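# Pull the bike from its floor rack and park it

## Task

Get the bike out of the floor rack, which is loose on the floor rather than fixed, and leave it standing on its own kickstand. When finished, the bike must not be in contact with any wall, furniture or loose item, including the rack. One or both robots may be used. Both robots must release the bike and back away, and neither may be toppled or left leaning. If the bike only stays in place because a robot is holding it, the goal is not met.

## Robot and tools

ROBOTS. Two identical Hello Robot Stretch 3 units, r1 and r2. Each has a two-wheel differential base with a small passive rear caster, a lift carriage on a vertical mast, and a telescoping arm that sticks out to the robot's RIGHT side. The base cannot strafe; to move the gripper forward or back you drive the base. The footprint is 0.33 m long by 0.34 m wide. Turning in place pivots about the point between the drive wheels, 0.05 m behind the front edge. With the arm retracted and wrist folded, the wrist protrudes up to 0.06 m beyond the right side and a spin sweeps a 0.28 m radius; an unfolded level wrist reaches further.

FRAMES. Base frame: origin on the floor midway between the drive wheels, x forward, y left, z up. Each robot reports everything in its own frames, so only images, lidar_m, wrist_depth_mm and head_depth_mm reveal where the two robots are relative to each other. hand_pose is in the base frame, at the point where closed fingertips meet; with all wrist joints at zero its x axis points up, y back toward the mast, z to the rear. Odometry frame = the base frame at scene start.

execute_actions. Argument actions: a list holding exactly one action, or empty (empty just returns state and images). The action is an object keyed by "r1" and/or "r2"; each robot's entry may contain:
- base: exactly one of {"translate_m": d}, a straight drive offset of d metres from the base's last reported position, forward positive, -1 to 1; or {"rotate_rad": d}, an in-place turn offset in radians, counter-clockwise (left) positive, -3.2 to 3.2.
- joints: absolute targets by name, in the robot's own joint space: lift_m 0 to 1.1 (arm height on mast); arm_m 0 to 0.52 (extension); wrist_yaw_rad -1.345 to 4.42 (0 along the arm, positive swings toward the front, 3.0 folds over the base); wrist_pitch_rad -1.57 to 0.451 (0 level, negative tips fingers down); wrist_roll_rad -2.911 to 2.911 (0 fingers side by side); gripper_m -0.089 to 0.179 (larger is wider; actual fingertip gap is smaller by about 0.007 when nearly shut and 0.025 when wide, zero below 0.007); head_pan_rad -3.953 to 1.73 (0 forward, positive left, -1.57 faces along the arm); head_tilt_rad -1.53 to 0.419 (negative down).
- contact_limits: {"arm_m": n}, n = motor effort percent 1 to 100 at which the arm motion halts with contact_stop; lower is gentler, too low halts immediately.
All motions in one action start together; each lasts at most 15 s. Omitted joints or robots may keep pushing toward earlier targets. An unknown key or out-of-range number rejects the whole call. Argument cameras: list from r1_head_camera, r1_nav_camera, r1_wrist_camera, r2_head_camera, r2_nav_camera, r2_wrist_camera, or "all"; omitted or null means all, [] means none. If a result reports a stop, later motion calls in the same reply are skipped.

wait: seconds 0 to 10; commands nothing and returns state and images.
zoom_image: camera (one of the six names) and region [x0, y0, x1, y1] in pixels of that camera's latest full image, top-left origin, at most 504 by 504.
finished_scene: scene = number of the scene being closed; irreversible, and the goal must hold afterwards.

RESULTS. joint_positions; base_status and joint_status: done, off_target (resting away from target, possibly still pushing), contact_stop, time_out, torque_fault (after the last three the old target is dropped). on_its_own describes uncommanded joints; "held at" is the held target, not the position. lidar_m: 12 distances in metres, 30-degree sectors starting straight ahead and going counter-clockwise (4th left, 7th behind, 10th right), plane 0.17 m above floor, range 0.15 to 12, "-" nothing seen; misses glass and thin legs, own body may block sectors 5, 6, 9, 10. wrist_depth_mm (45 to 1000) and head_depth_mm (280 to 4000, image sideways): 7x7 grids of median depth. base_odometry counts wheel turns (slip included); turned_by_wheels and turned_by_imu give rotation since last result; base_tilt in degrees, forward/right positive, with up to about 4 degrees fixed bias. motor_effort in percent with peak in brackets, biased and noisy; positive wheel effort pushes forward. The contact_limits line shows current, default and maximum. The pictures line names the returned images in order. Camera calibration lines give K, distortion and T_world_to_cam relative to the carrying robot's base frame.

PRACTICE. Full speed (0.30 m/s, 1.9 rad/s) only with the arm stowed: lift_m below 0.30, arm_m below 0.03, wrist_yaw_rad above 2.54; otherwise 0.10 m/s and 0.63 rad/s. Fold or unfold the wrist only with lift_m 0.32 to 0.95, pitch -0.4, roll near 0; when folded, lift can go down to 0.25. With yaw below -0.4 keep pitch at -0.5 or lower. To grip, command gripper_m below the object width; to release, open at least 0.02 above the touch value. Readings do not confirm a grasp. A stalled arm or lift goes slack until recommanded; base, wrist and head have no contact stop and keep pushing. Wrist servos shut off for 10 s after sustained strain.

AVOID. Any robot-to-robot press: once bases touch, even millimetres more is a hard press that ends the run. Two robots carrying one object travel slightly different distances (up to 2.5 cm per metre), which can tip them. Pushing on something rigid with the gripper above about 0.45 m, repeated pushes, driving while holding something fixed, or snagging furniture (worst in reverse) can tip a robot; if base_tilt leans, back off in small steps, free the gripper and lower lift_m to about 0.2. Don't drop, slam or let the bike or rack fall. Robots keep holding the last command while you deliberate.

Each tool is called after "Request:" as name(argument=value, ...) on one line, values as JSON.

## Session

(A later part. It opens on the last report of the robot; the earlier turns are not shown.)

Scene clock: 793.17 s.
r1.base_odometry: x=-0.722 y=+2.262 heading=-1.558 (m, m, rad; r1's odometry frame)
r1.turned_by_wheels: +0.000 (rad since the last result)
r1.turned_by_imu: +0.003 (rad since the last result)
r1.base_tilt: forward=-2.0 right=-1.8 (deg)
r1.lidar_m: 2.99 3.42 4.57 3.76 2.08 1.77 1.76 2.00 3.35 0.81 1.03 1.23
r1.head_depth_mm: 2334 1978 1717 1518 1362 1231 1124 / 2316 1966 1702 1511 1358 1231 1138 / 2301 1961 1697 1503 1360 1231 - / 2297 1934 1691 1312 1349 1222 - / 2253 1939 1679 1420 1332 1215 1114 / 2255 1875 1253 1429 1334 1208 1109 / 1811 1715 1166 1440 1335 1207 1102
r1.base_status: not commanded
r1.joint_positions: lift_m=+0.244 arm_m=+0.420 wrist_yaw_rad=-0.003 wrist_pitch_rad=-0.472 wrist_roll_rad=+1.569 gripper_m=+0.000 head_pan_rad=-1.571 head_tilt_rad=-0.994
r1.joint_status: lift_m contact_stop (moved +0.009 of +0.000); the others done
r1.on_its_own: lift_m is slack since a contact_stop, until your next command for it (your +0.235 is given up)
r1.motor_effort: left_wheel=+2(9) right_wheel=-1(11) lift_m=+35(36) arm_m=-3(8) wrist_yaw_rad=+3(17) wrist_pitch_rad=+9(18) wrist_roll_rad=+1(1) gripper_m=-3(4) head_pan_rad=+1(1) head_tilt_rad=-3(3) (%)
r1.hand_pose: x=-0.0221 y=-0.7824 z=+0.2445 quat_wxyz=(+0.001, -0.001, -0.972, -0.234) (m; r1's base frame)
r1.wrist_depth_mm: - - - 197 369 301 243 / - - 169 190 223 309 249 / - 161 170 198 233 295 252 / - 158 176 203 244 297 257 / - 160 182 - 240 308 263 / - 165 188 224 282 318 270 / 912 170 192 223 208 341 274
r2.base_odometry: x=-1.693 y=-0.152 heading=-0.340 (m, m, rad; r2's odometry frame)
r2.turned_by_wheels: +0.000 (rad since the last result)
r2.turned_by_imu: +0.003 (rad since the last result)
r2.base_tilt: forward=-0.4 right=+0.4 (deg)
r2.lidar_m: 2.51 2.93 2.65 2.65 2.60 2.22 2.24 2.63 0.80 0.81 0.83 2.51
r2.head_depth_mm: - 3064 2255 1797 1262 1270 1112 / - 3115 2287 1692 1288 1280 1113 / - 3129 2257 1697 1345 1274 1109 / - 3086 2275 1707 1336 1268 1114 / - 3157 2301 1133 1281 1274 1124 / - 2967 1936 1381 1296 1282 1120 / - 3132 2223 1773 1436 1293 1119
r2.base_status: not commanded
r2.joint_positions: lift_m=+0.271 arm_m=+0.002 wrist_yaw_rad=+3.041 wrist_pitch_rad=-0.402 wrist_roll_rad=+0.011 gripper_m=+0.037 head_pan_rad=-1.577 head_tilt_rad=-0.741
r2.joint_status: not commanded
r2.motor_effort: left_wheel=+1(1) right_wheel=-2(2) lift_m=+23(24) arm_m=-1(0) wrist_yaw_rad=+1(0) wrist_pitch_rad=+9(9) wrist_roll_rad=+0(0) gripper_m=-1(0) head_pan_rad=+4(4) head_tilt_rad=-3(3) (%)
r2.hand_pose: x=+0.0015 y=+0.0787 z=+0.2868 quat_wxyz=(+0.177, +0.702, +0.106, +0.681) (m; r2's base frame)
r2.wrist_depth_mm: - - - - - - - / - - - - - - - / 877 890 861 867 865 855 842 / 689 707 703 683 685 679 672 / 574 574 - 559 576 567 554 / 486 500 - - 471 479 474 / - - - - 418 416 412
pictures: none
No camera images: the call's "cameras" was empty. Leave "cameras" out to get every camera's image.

Request:
execute_actions(actions=[{"r1":{"base":{"translate_m":0.04},"joints":{"lift_m":0.235}}}], cameras=[])

Request:
execute_actions(actions=[{"r1":{"joints":{"arm_m":0.445}}}], cameras=["r1_head_camera","r1_wrist_camera"])

Scene clock: 799.77 s.
r1.base_odometry: x=-0.721 y=+2.222 heading=-1.558 (m, m, rad; r1's odometry frame)
r1.turned_by_wheels: +0.000 (rad since the last result)
r1.turned_by_imu: +0.000 (rad since the last result)
r1.base_tilt: forward=-1.9 right=-1.9 (deg)
r1.lidar_m: 2.96 3.35 4.55 3.84 2.12 1.80 1.80 2.04 3.42 0.82 1.01 1.23
r1.head_depth_mm: 2360 1973 1723 1506 1360 1230 1121 / 2326 1980 1711 1507 1356 1226 1141 / 2316 1936 1687 1501 1348 1229 - / 2257 1924 1687 1313 1347 1223 - / 2276 1922 1690 1415 1334 1224 1104 / 2260 1787 1214 1440 1334 1198 1106 / 1618 1695 1205 1409 1330 1202 1104
r1.base_status: done
r1.joint_positions: lift_m=+0.235 arm_m=+0.420 wrist_yaw_rad=-0.003 wrist_pitch_rad=-0.472 wrist_roll_rad=+1.569 gripper_m=+0.000 head_pan_rad=-1.571 head_tilt_rad=-0.994
r1.joint_status: all done
r1.motor_effort: left_wheel=+1(8) right_wheel=-2(4) lift_m=+27(32) arm_m=-2(2) wrist_yaw_rad=+3(3) wrist_pitch_rad=+9(9) wrist_roll_rad=+1(1) gripper_m=-2(4) head_pan_rad=+0(1) head_tilt_rad=-3(3) (%)
r1.hand_pose: x=-0.0221 y=-0.7824 z=+0.2358 quat_wxyz=(+0.001, -0.001, -0.972, -0.234) (m; r1's base frame)
r1.wrist_depth_mm: - 150 162 186 216 295 235 / - 148 166 193 226 284 243 / 145 153 173 200 235 282 244 / 145 157 178 207 225 294 252 / 148 161 184 - 264 305 256 / 153 166 188 209 283 322 262 / 163 172 194 216 282 343 267
r2.base_odometry: x=-1.693 y=-0.152 heading=-0.340 (m, m, rad; r2's odometry frame)
r2.turned_by_wheels: +0.000 (rad since the last result)
r2.turned_by_imu: +0.001 (rad since the last result)
r2.base_tilt: forward=-0.3 right=+0.5 (deg)
r2.lidar_m: 2.52 2.93 2.65 2.65 2.60 2.23 2.24 2.63 0.80 0.81 0.83 2.51
r2.head_depth_mm: - 3085 2266 1801 1262 1267 1103 / - 3024 2286 1702 1295 1264 1112 / - 3149 2258 1671 1345 1283 1110 / - 3114 2301 1713 1347 1277 1115 / - 3158 2321 1123 1287 1274 1112 / - 2986 1880 1379 1296 1285 1122 / - 3187 2288 1838 1436 1295 1126
r2.base_status: not commanded
r2.joint_positions: lift_m=+0.271 arm_m=+0.002 wrist_yaw_rad=+3.041 wrist_pitch_rad=-0.402 wrist_roll_rad=+0.011 gripper_m=+0.037 head_pan_rad=-1.577 head_tilt_rad=-0.741
r2.joint_status: not commanded
r2.motor_effort: left_wheel=+1(1) right_wheel=-2(2) lift_m=+23(24) arm_m=+0(0) wrist_yaw_rad=+0(1) wrist_pitch_rad=+9(9) wrist_roll_rad=+0(0) gripper_m=+0(1) head_pan_rad=+3(4) head_tilt_rad=-3(3) (%)
r2.hand_pose: x=+0.0015 y=+0.0787 z=+0.2868 quat_wxyz=(+0.177, +0.702, +0.106, +0.681) (m; r2's base frame)
r2.wrist_depth_mm: - - - - - - - / - - - - - - - / 882 885 868 874 867 862 859 / 703 689 710 684 683 668 673 / 570 569 - 573 568 564 556 / 486 500 - - 483 480 482 / - - - - 415 416 414
pictures: none
No camera images: the call's "cameras" was empty. Leave "cameras" out to get every camera's image.

Scene clock: 800.90 s.
r1.base_odometry: x=-0.721 y=+2.222 heading=-1.558 (m, m, rad; r1's odometry frame)
r1.turned_by_wheels: +0.000 (rad since the last result)
r1.turned_by_imu: +0.000 (rad since the last result)
r1.base_tilt: forward=-1.9 right=-1.8 (deg)
r1.lidar_m: 2.96 3.36 4.56 3.81 2.12 1.80 1.80 2.04 3.41 0.82 1.01 1.23
r1.head_depth_mm: 2335 1987 1720 1511 1359 1236 1126 / 2317 1969 1704 1518 1358 1226 1142 / 2293 1949 1696 1501 1357 1237 - / 2282 1951 1683 1328 1344 1223 - / 2262 1938 1668 1420 1335 1209 1103 / 2279 1812 1267 1455 1329 1206 1103 / 1623 1729 1211 1422 1331 1205 1105
r1.base_status: not commanded
r1.joint_positions: lift_m=+0.235 arm_m=+0.445 wrist_yaw_rad=-0.003 wrist_pitch_rad=-0.472 wrist_roll_rad=+1.569 gripper_m=+0.000 head_pan_rad=-1.571 head_tilt_rad=-0.994
r1.joint_status: all done
r1.motor_effort: left_wheel=+1(1) right_wheel=-2(1) lift_m=+27(27) arm_m=+3(2) wrist_yaw_rad=+4(3) wrist_pitch_rad=+9(8) wrist_roll_rad=+1(1) gripper_m=-3(2) head_pan_rad=+0(1) head_tilt_rad=-3(3) (%)
r1.hand_pose: x=-0.0221 y=-0.8068 z=+0.2358 quat_wxyz=(+0.001, -0.001, -0.972, -0.234) (m; r1's base frame)
r1.wrist_depth_mm: - 131 143 162 189 276 235 / 130 131 148 168 198 242 242 / 126 135 152 174 205 250 246 / 129 139 157 182 158 265 251 / 131 143 163 - 159 280 256 / 134 147 165 194 248 301 260 / 139 152 171 193 187 328 267
r2.base_odometry: x=-1.693 y=-0.152 heading=-0.340 (m, m, rad; r2's odometry frame)
r2.turned_by_wheels: +0.000 (rad since the last result)
r2.turned_by_imu: +0.000 (rad since the last result)
r2.base_tilt: forward=-0.4 right=+0.5 (deg)
r2.lidar_m: 2.51 2.92 2.66 2.65 2.60 2.23 2.24 2.63 0.80 0.80 0.83 2.51
r2.head_depth_mm: - 3026 2272 1798 1255 1271 1107 / - 3035 2268 1707 1281 1272 1111 / - 3086 2278 1699 1339 1269 1112 / - 3119 2299 1763 1327 1276 1111 / - 3099 2293 1237 1270 1274 1118 / - 3027 1872 1372 1291 1276 1114 / - 3186 2304 1778 1433 1281 1122
r2.base_status: not commanded
r2.joint_positions: lift_m=+0.271 arm_m=+0.002 wrist_yaw_rad=+3.041 wrist_pitch_rad=-0.402 wrist_roll_rad=+0.011 gripper_m=+0.037 head_pan_rad=-1.577 head_tilt_rad=-0.741
r2.joint_status: not commanded
r2.motor_effort: left_wheel=+1(1) right_wheel=-2(2) lift_m=+23(24) arm_m=+0(1) wrist_yaw_rad=+0(0) wrist_pitch_rad=+9(9) wrist_roll_rad=+0(0) gripper_m=-1(1) head_pan_rad=+4(4) head_tilt_rad=-3(3) (%)
r2.hand_pose: x=+0.0015 y=+0.0787 z=+0.2868 quat_wxyz=(+0.177, +0.702, +0.106, +0.681) (m; r2's base frame)
r2.wrist_depth_mm: - - - - - - - / - - - - - - - / 892 873 873 875 863 852 840 / 698 699 703 680 690 680 677 / 571 570 - 562 572 561 558 / 488 498 - - 486 475 475 / - - - - 419 414 413
pictures: r1_head_camera (sideways: a quarter turn clockwise sets it upright), r1_wrist_camera
camera_calibration (this result's frames):
r1_head_camera: T_world_to_cam=[[-0.0122222, 0.843663, -0.536733, 0.719082], [0.999039, -0.012294, -0.0420739, 0.0517335], [-0.0420948, -0.536732, -0.842702, 1.05632], [0, 0, 0, 1]] pos_world=[0.00157076, -0.0390645, 1.2783]
r1_wrist_camera: T_world_to_cam=[[0.0364512, 0.461321, -0.886484, 0.586459], [0.978978, 0.161656, 0.124379, 0.154194], [0.200684, -0.872382, -0.44573, -0.422999], [0, 0, 0, 1]] pos_world=[-0.0874403, -0.664489, 0.312164]
Images, in order (width x height): r1_head_camera 896x504, r1_wrist_camera 644x364.

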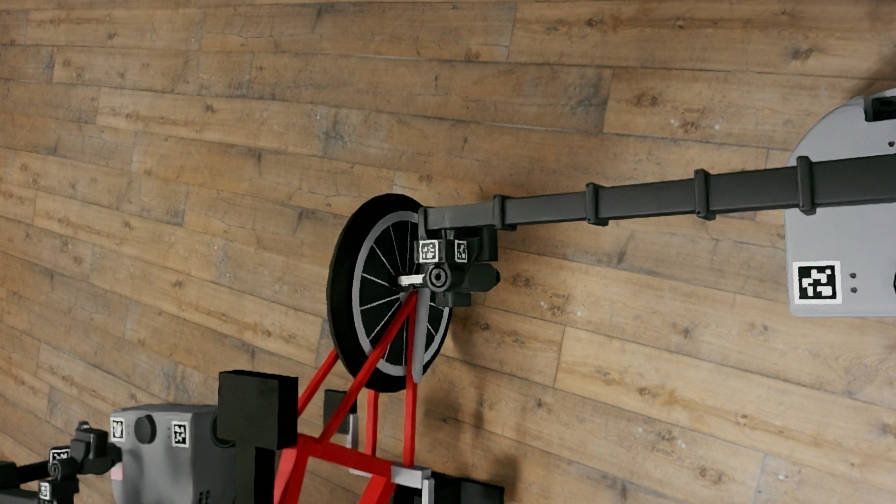

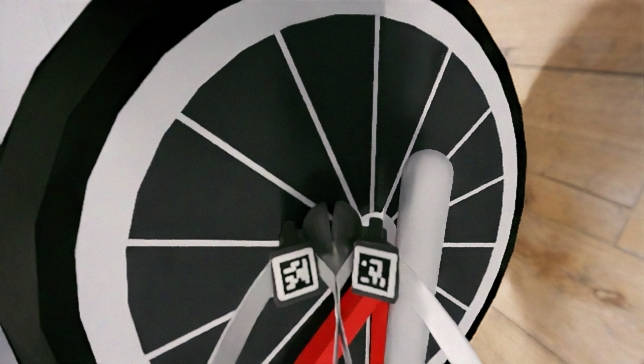

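Request:
execute_actions(actions=[{"r1":{"base":{"translate_m":-0.03}}}], cameras=[])

Request:
execute_actions(actions=[{"r1":{"joints":{"lift_m":0.19}}}], cameras=["r1_head_camera","r1_wrist_camera"])

Scene clock: 812.73 s.
r1.base_odometry: x=-0.722 y=+2.252 heading=-1.558 (m, m, rad; r1's odometry frame)
r1.turned_by_wheels: +0.000 (rad since the last result)
r1.turned_by_imu: +0.001 (rad since the last result)
r1.base_tilt: forward=-2.0 right=-1.9 (deg)
r1.lidar_m: 2.99 3.40 4.57 3.76 2.09 1.77 1.77 2.01 3.36 0.82 1.02 1.23
r1.head_depth_mm: 2331 1985 1731 1510 1367 1231 1124 / 2357 1972 1713 1522 1356 1227 1141 / 2290 1948 1707 1500 1354 1238 - / 2279 1941 1687 1341 1348 1220 - / 2283 1946 1685 1413 1336 1212 1116 / 2254 1876 1340 1434 1326 1206 1106 / 1812 1713 1179 1431 1330 1206 1101
r1.base_status: done
r1.joint_positions: lift_m=+0.235 arm_m=+0.445 wrist_yaw_rad=-0.003 wrist_pitch_rad=-0.472 wrist_roll_rad=+1.569 gripper_m=+0.000 head_pan_rad=-1.571 head_tilt_rad=-0.994
r1.joint_status: not commanded
r1.motor_effort: left_wheel=+1(4) right_wheel=-1(6) lift_m=+27(27) arm_m=+2(3) wrist_yaw_rad=+2(3) wrist_pitch_rad=+8(9) wrist_roll_rad=+1(1) gripper_m=-2(2) head_pan_rad=+0(1) head_tilt_rad=-3(3) (%)
r1.hand_pose: x=-0.0221 y=-0.8068 z=+0.2358 quat_wxyz=(+0.001, -0.001, -0.972, -0.234) (m; r1's base frame)
r1.wrist_depth_mm: - - 150 164 193 293 237 / - 140 147 168 196 279 241 / - 136 152 174 206 249 245 / 136 139 157 181 213 263 251 / 134 143 163 - 157 280 257 / 135 148 166 204 168 295 260 / 140 152 171 197 177 319 268
r2.base_odometry: x=-1.693 y=-0.152 heading=-0.340 (m, m, rad; r2's odometry frame)
r2.turned_by_wheels: +0.000 (rad since the last result)
r2.turned_by_imu: +0.001 (rad since the last result)
r2.base_tilt: forward=-0.4 right=+0.4 (deg)
r2.lidar_m: 2.50 2.92 2.65 2.65 2.60 2.23 2.24 2.63 0.80 0.81 0.83 2.51
r2.head_depth_mm: - 3046 2298 1789 1260 1269 1102 / - 3067 2257 1697 1286 1271 1110 / - 3077 2296 1705 1350 1279 1109 / - 3125 2287 1763 1335 1279 1116 / - 3187 2307 1244 1276 1275 1117 / - 2993 1887 1703 1292 1278 1121 / - 3154 2313 1771 1439 1286 1118
r2.base_status: not commanded
r2.joint_positions: lift_m=+0.271 arm_m=+0.002 wrist_yaw_rad=+3.041 wrist_pitch_rad=-0.402 wrist_roll_rad=+0.011 gripper_m=+0.037 head_pan_rad=-1.577 head_tilt_rad=-0.741
r2.joint_status: not commanded
r2.motor_effort: left_wheel=+1(1) right_wheel=-2(2) lift_m=+23(24) arm_m=-1(0) wrist_yaw_rad=+0(1) wrist_pitch_rad=+9(9) wrist_roll_rad=+0(0) gripper_m=-1(1) head_pan_rad=+4(4) head_tilt_rad=-3(4) (%)
r2.hand_pose: x=+0.0015 y=+0.0787 z=+0.2868 quat_wxyz=(+0.177, +0.702, +0.106, +0.681) (m; r2's base frame)
r2.wrist_depth_mm: - - - - - - - / - - - - - - - / 886 873 865 882 858 859 852 / 695 683 699 687 678 676 671 / 576 566 - 570 569 559 559 / 485 495 - - 480 475 474 / - - - - 419 414 413
pictures: none
No camera images: the call's "cameras" was empty. Leave "cameras" out to get every camera's image.

Scene clock: 814.07 s.
r1.base_odometry: x=-0.722 y=+2.252 heading=-1.558 (m, m, rad; r1's odometry frame)
r1.turned_by_wheels: +0.000 (rad since the last result)
r1.turned_by_imu: +0.000 (rad since the last result)
r1.base_tilt: forward=-2.0 right=-1.8 (deg)
r1.lidar_m: 2.98 3.40 4.57 3.77 2.09 1.77 1.77 2.01 3.37 0.82 1.02 1.23
r1.head_depth_mm: 2323 1968 1731 1518 1363 1241 1125 / 2348 1957 1710 1519 1353 1224 1137 / 2319 1958 1701 1510 1356 1245 - / 2260 1957 1690 1343 1354 1221 - / 2258 1939 1695 1426 1335 1213 1109 / 2239 1867 1345 1438 1332 1209 1107 / 1823 1721 1178 1424 1332 1207 1105
r1.base_status: not commanded
r1.joint_positions: lift_m=+0.213 arm_m=+0.444 wrist_yaw_rad=-0.004 wrist_pitch_rad=-0.436 wrist_roll_rad=+1.569 gripper_m=+0.000 head_pan_rad=-1.571 head_tilt_rad=-0.994
r1.joint_status: lift_m contact_stop (moved -0.022 of -0.045)
r1.on_its_own: lift_m is slack since a contact_stop, until your next command for it (your +0.190 is given up)
r1.motor_effort: left_wheel=-2(3) right_wheel=+1(4) lift_m=+32(32) arm_m=+7(8) wrist_yaw_rad=+5(4) wrist_pitch_rad=-6(9) wrist_roll_rad=+1(0) gripper_m=-4(4) head_pan_rad=+0(1) head_tilt_rad=-3(3) (%)
r1.hand_pose: x=-0.0223 y=-0.8109 z=+0.2217 quat_wxyz=(+0.001, -0.002, -0.976, -0.217) (m; r1's base frame)
r1.wrist_depth_mm: - 148 147 160 185 282 226 / - 136 146 165 189 262 231 / 136 136 151 171 198 234 235 / 130 139 156 177 206 246 242 / 133 143 161 - 202 261 245 / 136 148 165 196 210 274 251 / 140 154 177 191 163 300 255
r2.base_odometry: x=-1.693 y=-0.152 heading=-0.340 (m, m, rad; r2's odometry frame)
r2.turned_by_wheels: +0.000 (rad since the last result)
r2.turned_by_imu: +0.000 (rad since the last result)
r2.base_tilt: forward=-0.4 right=+0.4 (deg)
r2.lidar_m: 2.50 2.93 2.65 2.65 2.59 2.23 2.24 2.63 0.80 0.80 0.83 2.51
r2.head_depth_mm: - 3113 2269 1785 1254 1270 1103 / - 3055 2255 1743 1289 1275 1106 / - 3125 2284 1699 1344 1277 1109 / - 3120 2283 1748 1331 1276 1112 / - 3156 2282 1238 1281 1280 1115 / - 2921 1890 1716 1295 1280 1114 / - 3185 2290 1783 1438 1289 1124
r2.base_status: not commanded
r2.joint_positions: lift_m=+0.271 arm_m=+0.002 wrist_yaw_rad=+3.041 wrist_pitch_rad=-0.402 wrist_roll_rad=+0.011 gripper_m=+0.037 head_pan_rad=-1.577 head_tilt_rad=-0.741
r2.joint_status: not commanded
r2.motor_effort: left_wheel=+1(1) right_wheel=-2(2) lift_m=+23(24) arm_m=+0(1) wrist_yaw_rad=+0(1) wrist_pitch_rad=+9(9) wrist_roll_rad=+0(0) gripper_m=+0(1) head_pan_rad=+4(4) head_tilt_rad=-3(3) (%)
r2.hand_pose: x=+0.0015 y=+0.0787 z=+0.2868 quat_wxyz=(+0.177, +0.702, +0.106, +0.681) (m; r2's base frame)
r2.wrist_depth_mm: - - - - - - - / - - - - - - - / 883 902 873 880 839 869 867 / 687 693 705 685 683 672 678 / 575 577 - 567 567 555 553 / 487 499 - - 480 484 478 / - - - - 418 414 418
pictures: r1_head_camera (sideways: a quarter turn clockwise sets it upright), r1_wrist_camera
camera_calibration (this result's frames):
r1_head_camera: T_world_to_cam=[[-0.0122223, 0.843663, -0.536733, 0.719082], [0.999039, -0.0122939, -0.0420738, 0.0517335], [-0.0420947, -0.536732, -0.842702, 1.05632], [0, 0, 0, 1]] pos_world=[0.00157076, -0.0390645, 1.2783]
r1_wrist_camera: T_world_to_cam=[[0.036616, 0.429158, -0.902487, 0.55333], [0.979091, 0.165424, 0.118388, 0.161147], [0.2001, -0.887952, -0.414127, -0.452501], [0, 0, 0, 1]] pos_world=[-0.0874935, -0.665923, 0.292902]
Images, in order (width x height): r1_head_camera 896x504, r1_wrist_camera 644x364.

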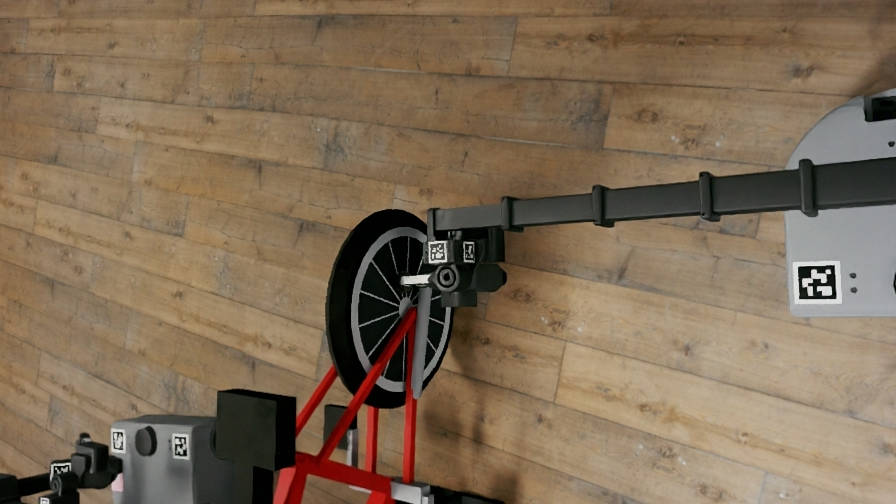

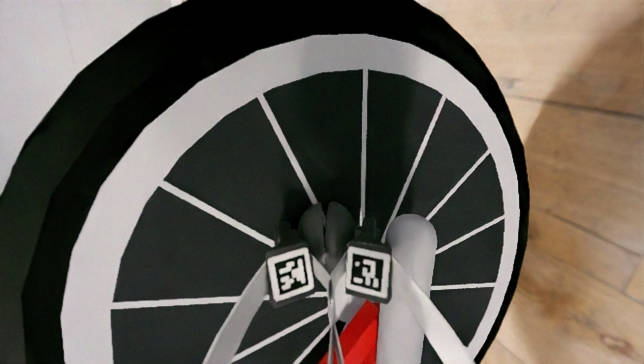

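Request:
execute_actions(actions=[{"r1":{"joints":{"arm_m":0.36,"lift_m":0.213,"wrist_pitch_rad":-0.6},"contact_limits":{"arm_m":60}}}], cameras=["r1_head_camera","r1_wrist_camera"])

Scene clock: 821.50 s.
r1.base_odometry: x=-0.722 y=+2.252 heading=-1.558 (m, m, rad; r1's odometry frame)
r1.turned_by_wheels: +0.000 (rad since the last result)
r1.turned_by_imu: +0.001 (rad since the last result)
r1.base_tilt: forward=-1.9 right=-1.8 (deg)
r1.lidar_m: 2.98 3.41 4.57 3.78 2.08 1.77 1.77 2.01 3.38 0.82 1.02 1.23
r1.head_depth_mm: 2334 1982 1716 1516 1357 1228 1127 / 2300 1967 1707 1506 1347 1225 1138 / 2300 1948 1710 1517 1350 1237 - / 2291 1921 1691 1375 1325 1219 - / 2254 1937 1693 1425 1345 1219 1113 / 2256 1886 1323 1435 1334 1208 1105 / 1811 1709 1156 1435 1330 1202 1099
r1.base_status: not commanded
r1.joint_positions: lift_m=+0.214 arm_m=+0.360 wrist_yaw_rad=-0.003 wrist_pitch_rad=-0.609 wrist_roll_rad=+1.569 gripper_m=+0.000 head_pan_rad=-1.571 head_tilt_rad=-0.994
r1.joint_status: all done
r1.on_its_own: lift_m is slack since a contact_stop, until your next command for it
r1.motor_effort: left_wheel=+1(4) right_wheel=-1(5) lift_m=+35(34) arm_m=-2(7) wrist_yaw_rad=+4(5) wrist_pitch_rad=+3(40) wrist_roll_rad=+1(1) gripper_m=-2(6) head_pan_rad=+1(0) head_tilt_rad=-3(3) (%)
r1.contact_limits: arm_m 25 (drawing in: default 15, maximum 25; extending or still: default 21, maximum 34)
r1.hand_pose: x=-0.0221 y=-0.7015 z=+0.1866 quat_wxyz=(+0.001, -0.001, -0.954, -0.300) (m; r1's base frame)
r1.wrist_depth_mm: - 223 521 416 315 246 203 / 188 204 240 304 324 252 208 / 187 208 247 300 334 260 212 / 189 214 248 307 346 269 217 / 193 218 247 - 345 272 222 / 200 226 250 357 340 280 227 / 204 231 244 347 405 289 231
r2.base_odometry: x=-1.693 y=-0.152 heading=-0.340 (m, m, rad; r2's odometry frame)
r2.turned_by_wheels: +0.000 (rad since the last result)
r2.turned_by_imu: +0.001 (rad since the last result)
r2.base_tilt: forward=-0.3 right=+0.5 (deg)
r2.lidar_m: 2.51 2.92 2.65 2.65 2.59 2.23 2.24 2.63 0.80 0.81 0.83 2.51
r2.head_depth_mm: - 3070 2268 1792 1270 1261 1105 / - 3066 2296 1697 1286 1270 1116 / - 3162 2281 1719 1347 1271 1115 / - 3089 2307 1715 1357 1277 1113 / - 3144 2316 1108 1286 1281 1121 / - 2999 1874 1456 1341 1282 1108 / - 3112 2226 1835 1445 1279 1126
r2.base_status: not commanded
r2.joint_positions: lift_m=+0.271 arm_m=+0.002 wrist_yaw_rad=+3.041 wrist_pitch_rad=-0.402 wrist_roll_rad=+0.011 gripper_m=+0.037 head_pan_rad=-1.577 head_tilt_rad=-0.741
r2.joint_status: not commanded
r2.motor_effort: left_wheel=+1(1) right_wheel=-2(2) lift_m=+24(24) arm_m=-1(1) wrist_yaw_rad=+1(0) wrist_pitch_rad=+9(9) wrist_roll_rad=+0(0) gripper_m=-1(0) head_pan_rad=+4(4) head_tilt_rad=-3(4) (%)
r2.hand_pose: x=+0.0015 y=+0.0787 z=+0.2868 quat_wxyz=(+0.177, +0.702, +0.106, +0.681) (m; r2's base frame)
r2.wrist_depth_mm: - - - - - - - / - - - - - - - / 880 872 868 892 854 857 869 / 693 692 704 688 675 682 669 / 566 574 - 563 566 563 557 / 487 503 - - 482 474 474 / - - - - 417 417 415
pictures: r1_head_camera (sideways: a quarter turn clockwise sets it upright), r1_wrist_camera
camera_calibration (this result's frames):
r1_head_camera: T_world_to_cam=[[-0.0122224, 0.843663, -0.536733, 0.719082], [0.999039, -0.0122937, -0.0420739, 0.0517335], [-0.0420946, -0.536732, -0.842702, 1.05632], [0, 0, 0, 1]] pos_world=[0.00157077, -0.0390645, 1.2783]
r1_wrist_camera: T_world_to_cam=[[0.0373531, 0.577994, -0.815186, 0.562816], [0.978932, 0.142707, 0.14604, 0.125944], [0.200743, -0.803466, -0.560486, -0.283383], [0, 0, 0, 1]] pos_world=[-0.0874263, -0.570966, 0.281575]
Images, in order (width x height): r1_head_camera 896x504, r1_wrist_camera 644x364.

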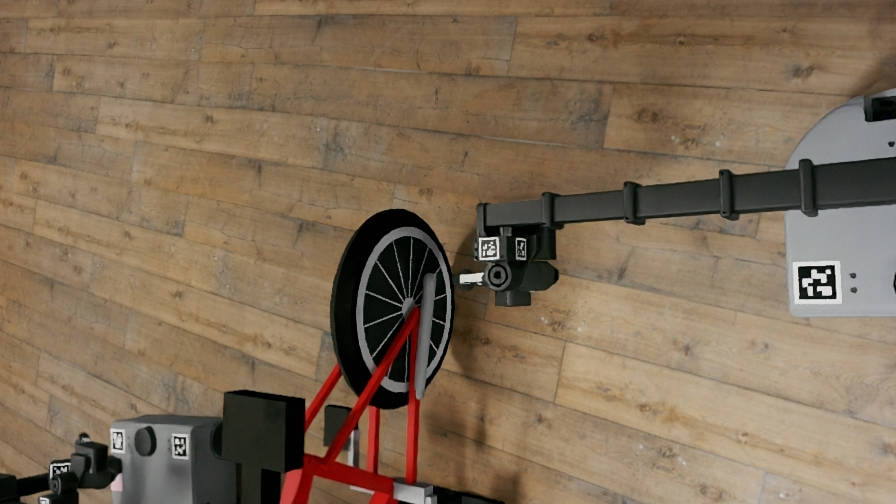

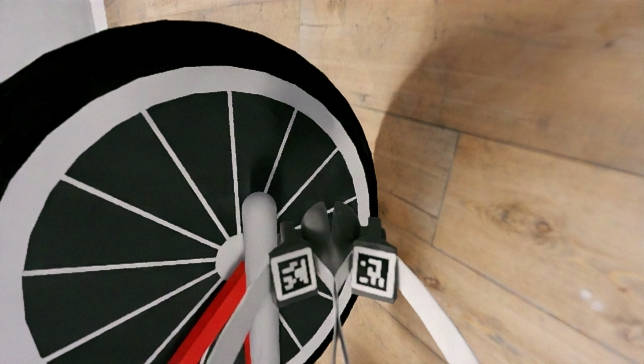

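Request:
execute_actions(actions=[{"r1":{"joints":{"arm_m":0.33,"lift_m":0.125,"wrist_pitch_rad":0.0,"wrist_roll_rad":0},"base":{"translate_m":-0.01}}}], cameras=[])

Request:
execute_actions(actions=[{"r1":{"joints":{"arm_m":0.42}}}], cameras=["r1_head_camera","r1_wrist_camera"])

Scene clock: 864.77 s.
r1.base_odometry: x=-0.722 y=+2.262 heading=-1.558 (m, m, rad; r1's odometry frame)
r1.turned_by_wheels: +0.000 (rad since the last result)
r1.turned_by_imu: +0.001 (rad since the last result)
r1.base_tilt: forward=-2.0 right=-1.9 (deg)
r1.lidar_m: 3.00 3.41 4.55 3.77 2.07 1.76 1.76 2.00 3.35 0.82 1.03 1.23
r1.head_depth_mm: 2333 1995 1720 1519 1357 1238 1121 / 2327 1965 1716 1514 1361 1232 1140 / 2280 1977 1705 1511 1341 1224 - / 2264 1936 1685 1425 1303 1222 - / 2267 1939 1673 1419 1334 1214 1111 / 2248 1874 1249 1436 1332 1214 1105 / 1818 1712 1131 1429 1328 1200 1098
r1.base_status: done
r1.joint_positions: lift_m=+0.125 arm_m=+0.330 wrist_yaw_rad=-0.003 wrist_pitch_rad=-0.028 wrist_roll_rad=+0.006 gripper_m=+0.000 head_pan_rad=-1.571 head_tilt_rad=-0.994
r1.joint_status: all done
r1.motor_effort: left_wheel=+1(4) right_wheel=-1(6) lift_m=+27(32) arm_m=-2(1) wrist_yaw_rad=+3(4) wrist_pitch_rad=+10(11) wrist_roll_rad=-3(4) gripper_m=-1(2) head_pan_rad=+1(0) head_tilt_rad=-3(3) (%)
r1.hand_pose: x=-0.0222 y=-0.7308 z=+0.2328 quat_wxyz=(+0.705, +0.009, -0.709, -0.011) (m; r1's base frame)
r1.wrist_depth_mm: - - 225 225 - - - / - 238 232 230 236 - - / - 245 242 238 238 - - / 389 256 252 249 247 - 980 / 272 267 246 - 258 645 634 / 520 282 280 277 273 481 479 / 443 300 293 290 288 396 382
r2.base_odometry: x=-1.693 y=-0.152 heading=-0.340 (m, m, rad; r2's odometry frame)
r2.turned_by_wheels: +0.000 (rad since the last result)
r2.turned_by_imu: +0.001 (rad since the last result)
r2.base_tilt: forward=-0.3 right=+0.5 (deg)
r2.lidar_m: 2.51 2.92 2.65 2.65 2.60 2.23 2.24 2.63 0.80 0.81 0.83 2.51
r2.head_depth_mm: - 3078 2275 1799 1262 1275 1111 / - 3101 2286 1687 1295 1277 1112 / - 3087 2267 1702 1358 1276 1108 / - 3101 2276 1703 1358 1287 1106 / - 3135 2284 1114 1293 1279 1112 / - 2991 1861 1512 1342 1285 1121 / - 3153 2331 1831 1439 1291 1122
r2.base_status: not commanded
r2.joint_positions: lift_m=+0.271 arm_m=+0.002 wrist_yaw_rad=+3.041 wrist_pitch_rad=-0.402 wrist_roll_rad=+0.011 gripper_m=+0.037 head_pan_rad=-1.577 head_tilt_rad=-0.741
r2.joint_status: not commanded
r2.motor_effort: left_wheel=+1(1) right_wheel=-2(2) lift_m=+23(24) arm_m=-1(1) wrist_yaw_rad=+1(0) wrist_pitch_rad=+9(9) wrist_roll_rad=+0(0) gripper_m=-1(1) head_pan_rad=+3(3) head_tilt_rad=-4(3) (%)
r2.hand_pose: x=+0.0015 y=+0.0787 z=+0.2868 quat_wxyz=(+0.177, +0.702, +0.106, +0.681) (m; r2's base frame)
r2.wrist_depth_mm: - - - - - - - / - - - - - - - / 888 903 866 870 867 871 853 / 702 686 695 690 682 677 684 / 573 572 - 564 574 559 551 / 486 500 - - 476 477 480 / - - - - 416 418 416
pictures: none
No camera images: the call's "cameras" was empty. Leave "cameras" out to get every camera's image.

Scene clock: 867.10 s.
r1.base_odometry: x=-0.722 y=+2.262 heading=-1.558 (m, m, rad; r1's odometry frame)
r1.turned_by_wheels: +0.000 (rad since the last result)
r1.turned_by_imu: +0.000 (rad since the last result)
r1.base_tilt: forward=-2.0 right=-1.9 (deg)
r1.lidar_m: 3.00 3.40 4.58 3.75 2.08 1.76 1.76 2.00 3.33 0.83 1.03 1.23
r1.head_depth_mm: 2352 1967 1720 1516 1361 1230 1123 / 2302 1972 1715 1509 1352 1236 1139 / 2302 1955 1707 1502 1351 1218 - / 2286 1948 1690 1408 1330 1223 - / 2250 1915 1683 1423 1333 1219 1114 / 2264 1867 1347 1437 1326 1202 1112 / 1830 1707 1188 1451 1320 1202 1099
r1.base_status: not commanded
r1.joint_positions: lift_m=+0.125 arm_m=+0.418 wrist_yaw_rad=-0.004 wrist_pitch_rad=-0.026 wrist_roll_rad=+0.006 gripper_m=+0.000 head_pan_rad=-1.571 head_tilt_rad=-0.994
r1.joint_status: all done
r1.motor_effort: left_wheel=-4(4) right_wheel=+4(4) lift_m=+27(27) arm_m=+12(17) wrist_yaw_rad=+4(5) wrist_pitch_rad=+10(11) wrist_roll_rad=-3(3) gripper_m=-2(2) head_pan_rad=+1(1) head_tilt_rad=-3(3) (%)
r1.hand_pose: x=-0.0225 y=-0.8190 z=+0.2334 quat_wxyz=(+0.705, +0.008, -0.709, -0.011) (m; r1's base frame)
r1.wrist_depth_mm: 173 162 160 159 173 - - / 169 168 165 165 164 - - / 174 173 172 170 169 186 - / 158 180 178 177 176 178 988 / 190 168 185 183 182 186 640 / 194 179 183 193 190 192 472 / 155 150 144 141 200 354 381
r2.base_odometry: x=-1.693 y=-0.152 heading=-0.340 (m, m, rad; r2's odometry frame)
r2.turned_by_wheels: +0.000 (rad since the last result)
r2.turned_by_imu: +0.000 (rad since the last result)
r2.base_tilt: forward=-0.4 right=+0.5 (deg)
r2.lidar_m: 2.51 2.92 2.65 2.65 2.59 2.23 2.24 2.63 0.80 0.80 0.82 2.51
r2.head_depth_mm: - 3038 2247 1788 1260 1279 1102 / - 3074 2301 1689 1277 1269 1103 / - 3127 2299 1713 1351 1271 1113 / - 3052 2310 1697 1305 1281 1107 / - 3175 2275 1103 1329 1270 1115 / - 2943 1862 1675 1271 1289 1126 / - 3200 2345 1782 1398 1286 1126
r2.base_status: not commanded
r2.joint_positions: lift_m=+0.271 arm_m=+0.002 wrist_yaw_rad=+3.041 wrist_pitch_rad=-0.402 wrist_roll_rad=+0.011 gripper_m=+0.037 head_pan_rad=-1.577 head_tilt_rad=-0.741
r2.joint_status: not commanded
r2.motor_effort: left_wheel=+1(1) right_wheel=-2(1) lift_m=+23(24) arm_m=+0(1) wrist_yaw_rad=+0(0) wrist_pitch_rad=+9(9) wrist_roll_rad=+0(0) gripper_m=-1(0) head_pan_rad=+4(4) head_tilt_rad=-3(2) (%)
r2.hand_pose: x=+0.0015 y=+0.0787 z=+0.2868 quat_wxyz=(+0.177, +0.702, +0.106, +0.681) (m; r2's base frame)
r2.wrist_depth_mm: - - - - - - - / - - - - - - - / 888 878 881 875 876 870 877 / 696 693 688 681 673 683 673 / 569 573 - 562 570 553 557 / 484 505 - - 482 485 480 / - - - - 418 414 413
pictures: r1_head_camera (sideways: a quarter turn clockwise sets it upright), r1_wrist_camera
camera_calibration (this result's frames):
r1_head_camera: T_world_to_cam=[[-0.0122222, 0.843663, -0.536733, 0.719082], [0.999039, -0.012294, -0.0420739, 0.0517335], [-0.0420948, -0.536732, -0.842702, 1.05632], [0, 0, 0, 1]] pos_world=[0.00157076, -0.0390645, 1.2783]
r1_wrist_camera: T_world_to_cam=[[-0.999008, 0.0125134, -0.0427458, 0.00216042], [0.0444763, 0.229086, -0.97239, 0.447003], [-0.00237542, -0.973326, -0.229415, -0.572369], [0, 0, 0, 1]] pos_world=[-0.0190824, -0.659531, 0.303444]
Images, in order (width x height): r1_head_camera 896x504, r1_wrist_camera 644x364.

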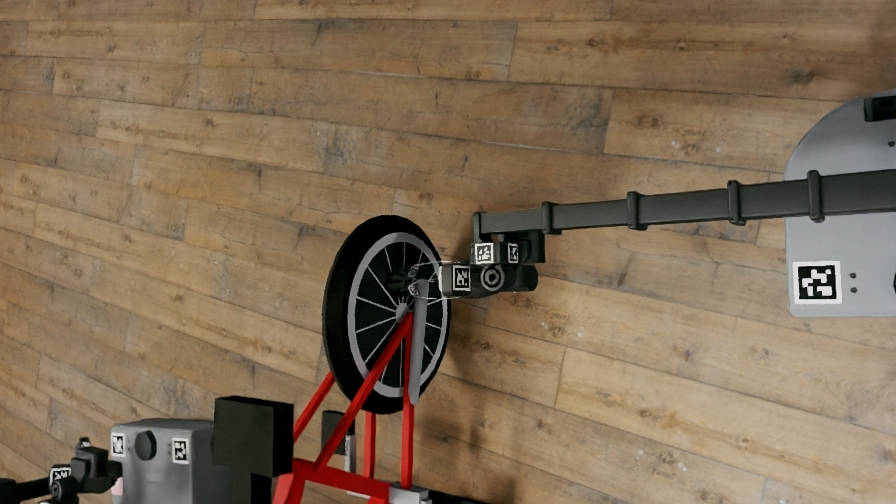

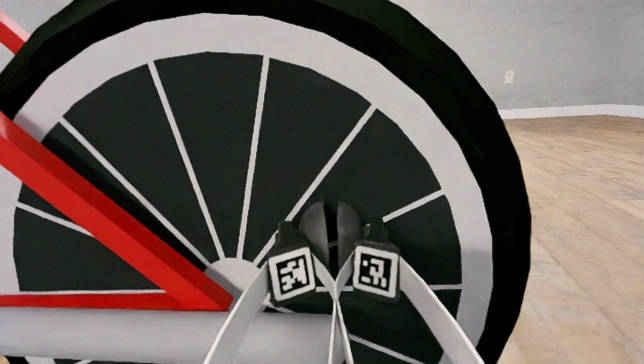

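Request:
execute_actions(actions=[{"r1":{"joints":{"arm_m":0.405},"base":{"translate_m":0.015}}}], cameras=[])

Request:
execute_actions(actions=[{"r1":{"joints":{"wrist_pitch_rad":-0.35}}}], cameras=["r1_head_camera","r1_wrist_camera"])

Scene clock: 875.90 s.
r1.base_odometry: x=-0.722 y=+2.247 heading=-1.558 (m, m, rad; r1's odometry frame)
r1.turned_by_wheels: +0.000 (rad since the last result)
r1.turned_by_imu: +0.001 (rad since the last result)
r1.base_tilt: forward=-1.9 right=-1.8 (deg)
r1.lidar_m: 2.98 3.39 4.56 3.76 2.09 1.78 1.78 2.01 3.37 0.83 1.02 1.23
r1.head_depth_mm: 2345 1972 1732 1516 1362 1238 1133 / 2294 1950 1715 1507 1353 1234 1138 / 2327 1935 1692 1511 1350 1220 - / 2302 1942 1705 1397 1328 1229 - / 2286 1925 1686 1421 1336 1210 1110 / 2227 1880 1270 1443 1332 1210 1100 / 1828 1706 1223 1428 1332 1201 1100
r1.base_status: done
r1.joint_positions: lift_m=+0.125 arm_m=+0.405 wrist_yaw_rad=-0.003 wrist_pitch_rad=-0.025 wrist_roll_rad=+0.006 gripper_m=+0.000 head_pan_rad=-1.571 head_tilt_rad=-0.994
r1.joint_status: all done
r1.motor_effort: left_wheel=+1(4) right_wheel=-1(13) lift_m=+27(27) arm_m=-2(7) wrist_yaw_rad=+4(12) wrist_pitch_rad=+9(10) wrist_roll_rad=-3(3) gripper_m=+0(3) head_pan_rad=+0(0) head_tilt_rad=-3(3) (%)
r1.hand_pose: x=-0.0222 y=-0.8059 z=+0.2335 quat_wxyz=(+0.705, +0.008, -0.709, -0.010) (m; r1's base frame)
r1.wrist_depth_mm: - 173 170 168 175 - - / 183 178 176 175 174 - - / 184 184 183 181 179 184 - / 195 189 190 187 186 188 967 / 203 200 197 - 193 194 636 / 193 191 177 156 203 204 476 / 224 165 158 150 212 215 380
r2.base_odometry: x=-1.693 y=-0.152 heading=-0.340 (m, m, rad; r2's odometry frame)
r2.turned_by_wheels: +0.000 (rad since the last result)
r2.turned_by_imu: +0.001 (rad since the last result)
r2.base_tilt: forward=-0.4 right=+0.5 (deg)
r2.lidar_m: 2.51 2.92 2.65 2.66 2.59 2.23 2.24 2.63 0.80 0.80 0.82 2.50
r2.head_depth_mm: - 3072 2265 1801 1255 1270 1107 / - 3102 2245 1688 1283 1273 1104 / - 3068 2272 1715 1352 1270 1108 / - 3120 2288 1713 1329 1284 1114 / - 3104 2296 1099 1333 1280 1115 / - 2985 1857 1668 1277 1276 1113 / - 3208 2337 1765 1399 1283 1118
r2.base_status: not commanded
r2.joint_positions: lift_m=+0.271 arm_m=+0.002 wrist_yaw_rad=+3.041 wrist_pitch_rad=-0.402 wrist_roll_rad=+0.011 gripper_m=+0.037 head_pan_rad=-1.577 head_tilt_rad=-0.741
r2.joint_status: not commanded
r2.motor_effort: left_wheel=+1(1) right_wheel=-2(2) lift_m=+23(24) arm_m=+0(0) wrist_yaw_rad=+0(0) wrist_pitch_rad=+9(9) wrist_roll_rad=+0(0) gripper_m=-1(1) head_pan_rad=+4(4) head_tilt_rad=-3(4) (%)
r2.hand_pose: x=+0.0015 y=+0.0787 z=+0.2868 quat_wxyz=(+0.177, +0.702, +0.106, +0.681) (m; r2's base frame)
r2.wrist_depth_mm: - - - - - - - / - - - - - - - / 906 864 868 871 862 856 875 / 687 696 694 697 678 680 680 / 571 564 - 569 575 565 557 / 488 502 - - 478 476 472 / - - - - 412 411 415
pictures: none
No camera images: the call's "cameras" was empty. Leave "cameras" out to get every camera's image.

Scene clock: 877.43 s.
r1.base_odometry: x=-0.722 y=+2.247 heading=-1.559 (m, m, rad; r1's odometry frame)
r1.turned_by_wheels: +0.000 (rad since the last result)
r1.turned_by_imu: +0.000 (rad since the last result)
r1.base_tilt: forward=-1.9 right=-1.9 (deg)
r1.lidar_m: 2.99 3.39 4.55 3.76 2.09 1.78 1.78 2.02 3.37 0.73 1.02 1.23
r1.head_depth_mm: 2331 1985 1715 1504 1358 1236 1119 / 2328 1963 1708 1519 1358 1230 1144 / 2304 1936 1698 1499 1359 1225 - / 2298 1934 1690 1408 1330 1220 - / 2294 1936 1685 1398 1333 1212 1107 / 2272 1898 1251 1440 1332 1218 1109 / 1838 1710 1209 1428 1326 1207 1099
r1.base_status: not commanded
r1.joint_positions: lift_m=+0.125 arm_m=+0.405 wrist_yaw_rad=-0.003 wrist_pitch_rad=-0.280 wrist_roll_rad=+0.008 gripper_m=+0.000 head_pan_rad=-1.571 head_tilt_rad=-0.994
r1.joint_status: wrist_pitch_rad off_target (ended at -0.280, target -0.350)
r1.on_its_own: wrist_pitch_rad is at rest, and its effort (-27) is outside its rest range (-20 to +32)
r1.motor_effort: left_wheel=+0(2) right_wheel=+1(1) lift_m=+27(27) arm_m=-2(2) wrist_yaw_rad=+3(3) wrist_pitch_rad=-27(55) wrist_roll_rad=-4(4) gripper_m=-2(0) head_pan_rad=+1(2) head_tilt_rad=-3(3) (%)
r1.hand_pose: x=-0.0222 y=-0.7897 z=+0.1699 quat_wxyz=(+0.697, +0.098, -0.703, -0.101) (m; r1's base frame)
r1.wrist_depth_mm: 152 154 154 153 153 152 - / 142 164 165 166 164 164 - / 182 157 179 179 179 178 697 / 177 173 171 195 194 198 510 / 152 212 216 - 215 379 404 / 364 137 137 249 239 338 331 / 320 308 125 121 289 287 283
r2.base_odometry: x=-1.693 y=-0.152 heading=-0.340 (m, m, rad; r2's odometry frame)
r2.turned_by_wheels: +0.000 (rad since the last result)
r2.turned_by_imu: +0.000 (rad since the last result)
r2.base_tilt: forward=-0.4 right=+0.5 (deg)
r2.lidar_m: 2.51 2.93 2.65 2.65 2.59 2.23 2.24 2.63 0.80 0.80 0.82 2.51
r2.head_depth_mm: - 3079 2249 1780 1266 1266 1110 / - 3105 2275 1707 1289 1268 1109 / - 3072 2280 1715 1338 1266 1112 / - 3134 2290 1709 1365 1276 1118 / - 3137 2301 1125 1301 1287 1111 / - 3023 1853 1666 1291 1276 1122 / - 3179 2301 1792 1399 1292 1123
r2.base_status: not commanded
r2.joint_positions: lift_m=+0.271 arm_m=+0.002 wrist_yaw_rad=+3.041 wrist_pitch_rad=-0.402 wrist_roll_rad=+0.011 gripper_m=+0.037 head_pan_rad=-1.577 head_tilt_rad=-0.741
r2.joint_status: not commanded
r2.motor_effort: left_wheel=+1(1) right_wheel=-2(2) lift_m=+23(24) arm_m=+0(0) wrist_yaw_rad=+0(1) wrist_pitch_rad=+9(9) wrist_roll_rad=+0(0) gripper_m=+0(1) head_pan_rad=+4(4) head_tilt_rad=-3(3) (%)
r2.hand_pose: x=+0.0015 y=+0.0787 z=+0.2868 quat_wxyz=(+0.177, +0.702, +0.106, +0.681) (m; r2's base frame)
r2.wrist_depth_mm: - - - - - - - / - - - - - - - / 891 906 881 870 861 866 846 / 709 698 702 684 682 683 679 / 566 570 - 558 568 554 557 / 488 498 - - 479 477 476 / - - - - 417 413 414
pictures: r1_head_camera (sideways: a quarter turn clockwise sets it upright), r1_wrist_camera
camera_calibration (this result's frames):
r1_head_camera: T_world_to_cam=[[-0.0122222, 0.843663, -0.536733, 0.719082], [0.999039, -0.012294, -0.0420739, 0.0517335], [-0.0420948, -0.536732, -0.842702, 1.05632], [0, 0, 0, 1]] pos_world=[0.00157076, -0.0390645, 1.2783]
r1_wrist_camera: T_world_to_cam=[[-0.998875, 0.0227838, -0.0415828, 0.00728183], [0.0474103, 0.466883, -0.883047, 0.551273], [-0.000704871, -0.884026, -0.467438, -0.447467], [0, 0, 0, 1]] pos_world=[-0.0191778, -0.653119, 0.27794]
Images, in order (width x height): r1_head_camera 896x504, r1_wrist_camera 644x364.

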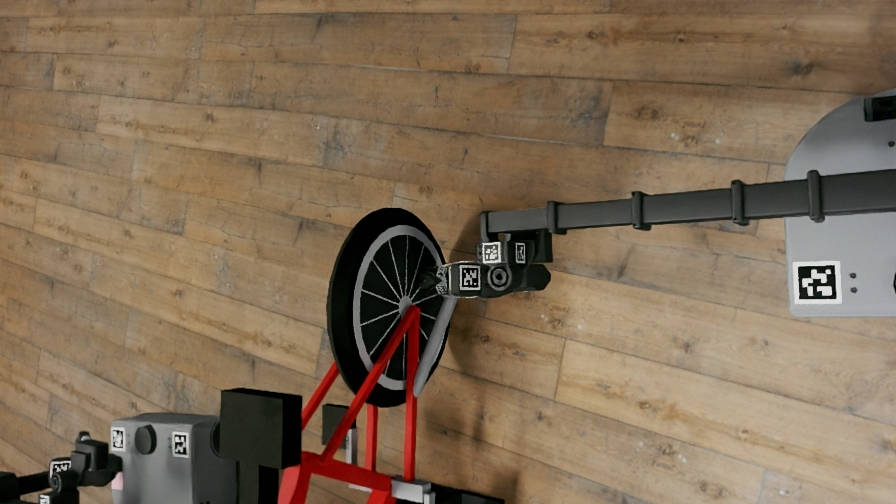

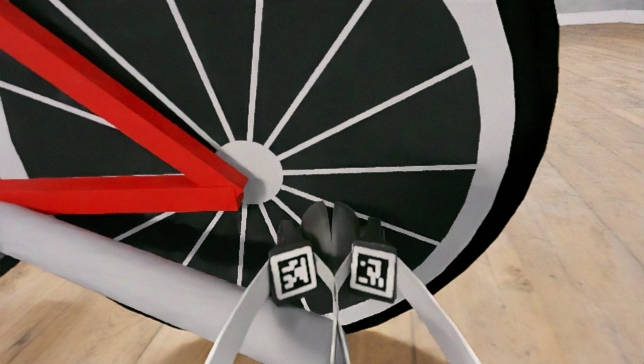

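It moved. Continue.

Request:
execute_actions(actions=[{"r1":{"joints":{"wrist_pitch_rad":-0.65,"arm_m":0.40}}}], cameras=["r1_head_camera","r1_wrist_camera"])

Scene clock: 882.40 s.
r1.base_odometry: x=-0.722 y=+2.247 heading=-1.559 (m, m, rad; r1's odometry frame)
r1.turned_by_wheels: +0.000 (rad since the last result)
r1.turned_by_imu: +0.000 (rad since the last result)
r1.base_tilt: forward=-1.9 right=-1.9 (deg)
r1.lidar_m: 2.98 3.39 4.56 3.76 2.09 1.78 1.77 2.01 3.36 0.75 1.02 1.23
r1.head_depth_mm: 2330 1997 1727 1509 1356 1239 1121 / 2305 1947 1698 1514 1357 1230 1135 / 2304 1962 1719 1500 1353 1228 - / 2274 1936 1695 1401 1314 1224 - / 2249 1921 1679 1399 1338 1218 1112 / 2244 1874 1260 1435 1328 1214 1108 / 1831 1713 1216 1430 1326 1202 1102
r1.base_status: not commanded
r1.joint_positions: lift_m=+0.125 arm_m=+0.400 wrist_yaw_rad=-0.005 wrist_pitch_rad=-0.652 wrist_roll_rad=+0.007 gripper_m=+0.000 head_pan_rad=-1.571 head_tilt_rad=-0.994
r1.joint_status: all done
r1.motor_effort: left_wheel=-3(3) right_wheel=+4(5) lift_m=+27(27) arm_m=-2(3) wrist_yaw_rad=+4(5) wrist_pitch_rad=+0(29) wrist_roll_rad=-3(4) gripper_m=-3(2) head_pan_rad=+1(0) head_tilt_rad=-3(3) (%)
r1.hand_pose: x=-0.0225 y=-0.7344 z=+0.0894 quat_wxyz=(+0.667, +0.224, -0.673, -0.229) (m; r1's base frame)
r1.wrist_depth_mm: 176 176 177 177 178 183 471 / 200 202 202 204 203 380 383 / 220 234 237 238 247 337 329 / 111 264 293 294 298 292 287 / 276 107 270 - 263 260 254 / 249 240 104 232 233 232 229 / 223 222 214 215 212 211 207
r2.base_odometry: x=-1.693 y=-0.152 heading=-0.340 (m, m, rad; r2's odometry frame)
r2.turned_by_wheels: +0.000 (rad since the last result)
r2.turned_by_imu: +0.001 (rad since the last result)
r2.base_tilt: forward=-0.4 right=+0.5 (deg)
r2.lidar_m: 2.50 2.92 2.65 2.65 2.59 2.23 2.24 2.64 0.80 0.80 0.82 2.51
r2.head_depth_mm: - 3036 2272 1786 1267 1264 1109 / - 3105 2278 1696 1293 1261 1109 / - 3111 2234 1706 1337 1275 1108 / - 3136 2281 1702 1352 1273 1116 / - 3136 2297 1123 1298 1273 1109 / - 3019 1848 1722 1285 1285 1116 / - 3141 2331 1822 1404 1283 1114
r2.base_status: not commanded
r2.joint_positions: lift_m=+0.271 arm_m=+0.002 wrist_yaw_rad=+3.041 wrist_pitch_rad=-0.402 wrist_roll_rad=+0.011 gripper_m=+0.037 head_pan_rad=-1.577 head_tilt_rad=-0.741
r2.joint_status: not commanded
r2.motor_effort: left_wheel=+1(1) right_wheel=-2(2) lift_m=+24(24) arm_m=+0(1) wrist_yaw_rad=+0(0) wrist_pitch_rad=+9(9) wrist_roll_rad=+0(0) gripper_m=-1(1) head_pan_rad=+4(4) head_tilt_rad=-3(3) (%)
r2.hand_pose: x=+0.0015 y=+0.0787 z=+0.2868 quat_wxyz=(+0.177, +0.702, +0.106, +0.681) (m; r2's base frame)
r2.wrist_depth_mm: - - - - - - - / - - - - - - - / 886 889 887 866 873 851 862 / 690 685 700 684 686 682 681 / 570 572 - 570 580 557 558 / 485 497 - - 482 474 475 / - - - - 418 417 415
pictures: r1_head_camera (sideways: a quarter turn clockwise sets it upright), r1_wrist_camera
camera_calibration (this result's frames):
r1_head_camera: T_world_to_cam=[[-0.0122225, 0.843663, -0.536733, 0.719082], [0.999039, -0.0122936, -0.0420739, 0.0517335], [-0.0420946, -0.536732, -0.842702, 1.05632], [0, 0, 0, 1]] pos_world=[0.00157077, -0.0390645, 1.2783]
r1_wrist_camera: T_world_to_cam=[[-0.998807, 0.037958, -0.0307108, 0.0126001], [0.0487995, 0.755444, -0.653394, 0.64574], [-0.00160127, -0.654113, -0.756395, -0.241511], [0, 0, 0, 1]] pos_world=[-0.0193134, -0.646273, 0.239632]
Images, in order (width x height): r1_head_camera 896x504, r1_wrist_camera 644x364.

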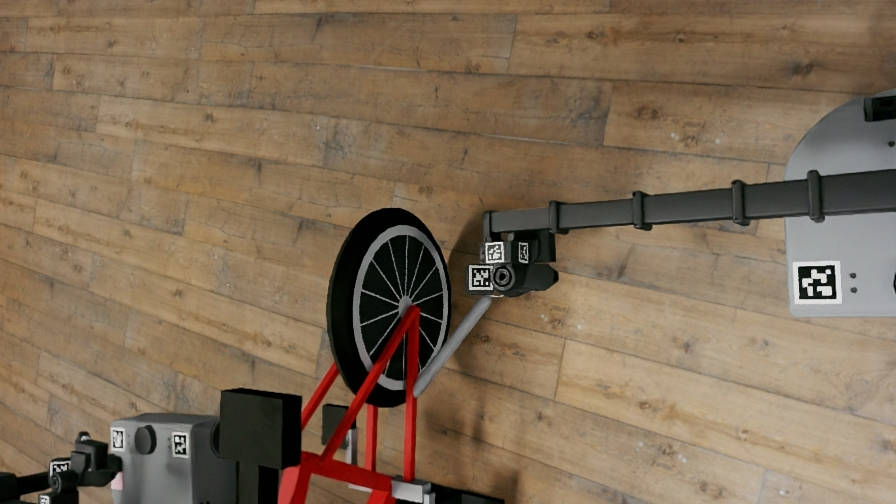

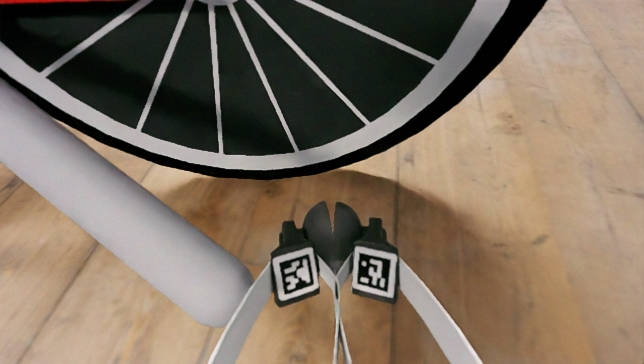

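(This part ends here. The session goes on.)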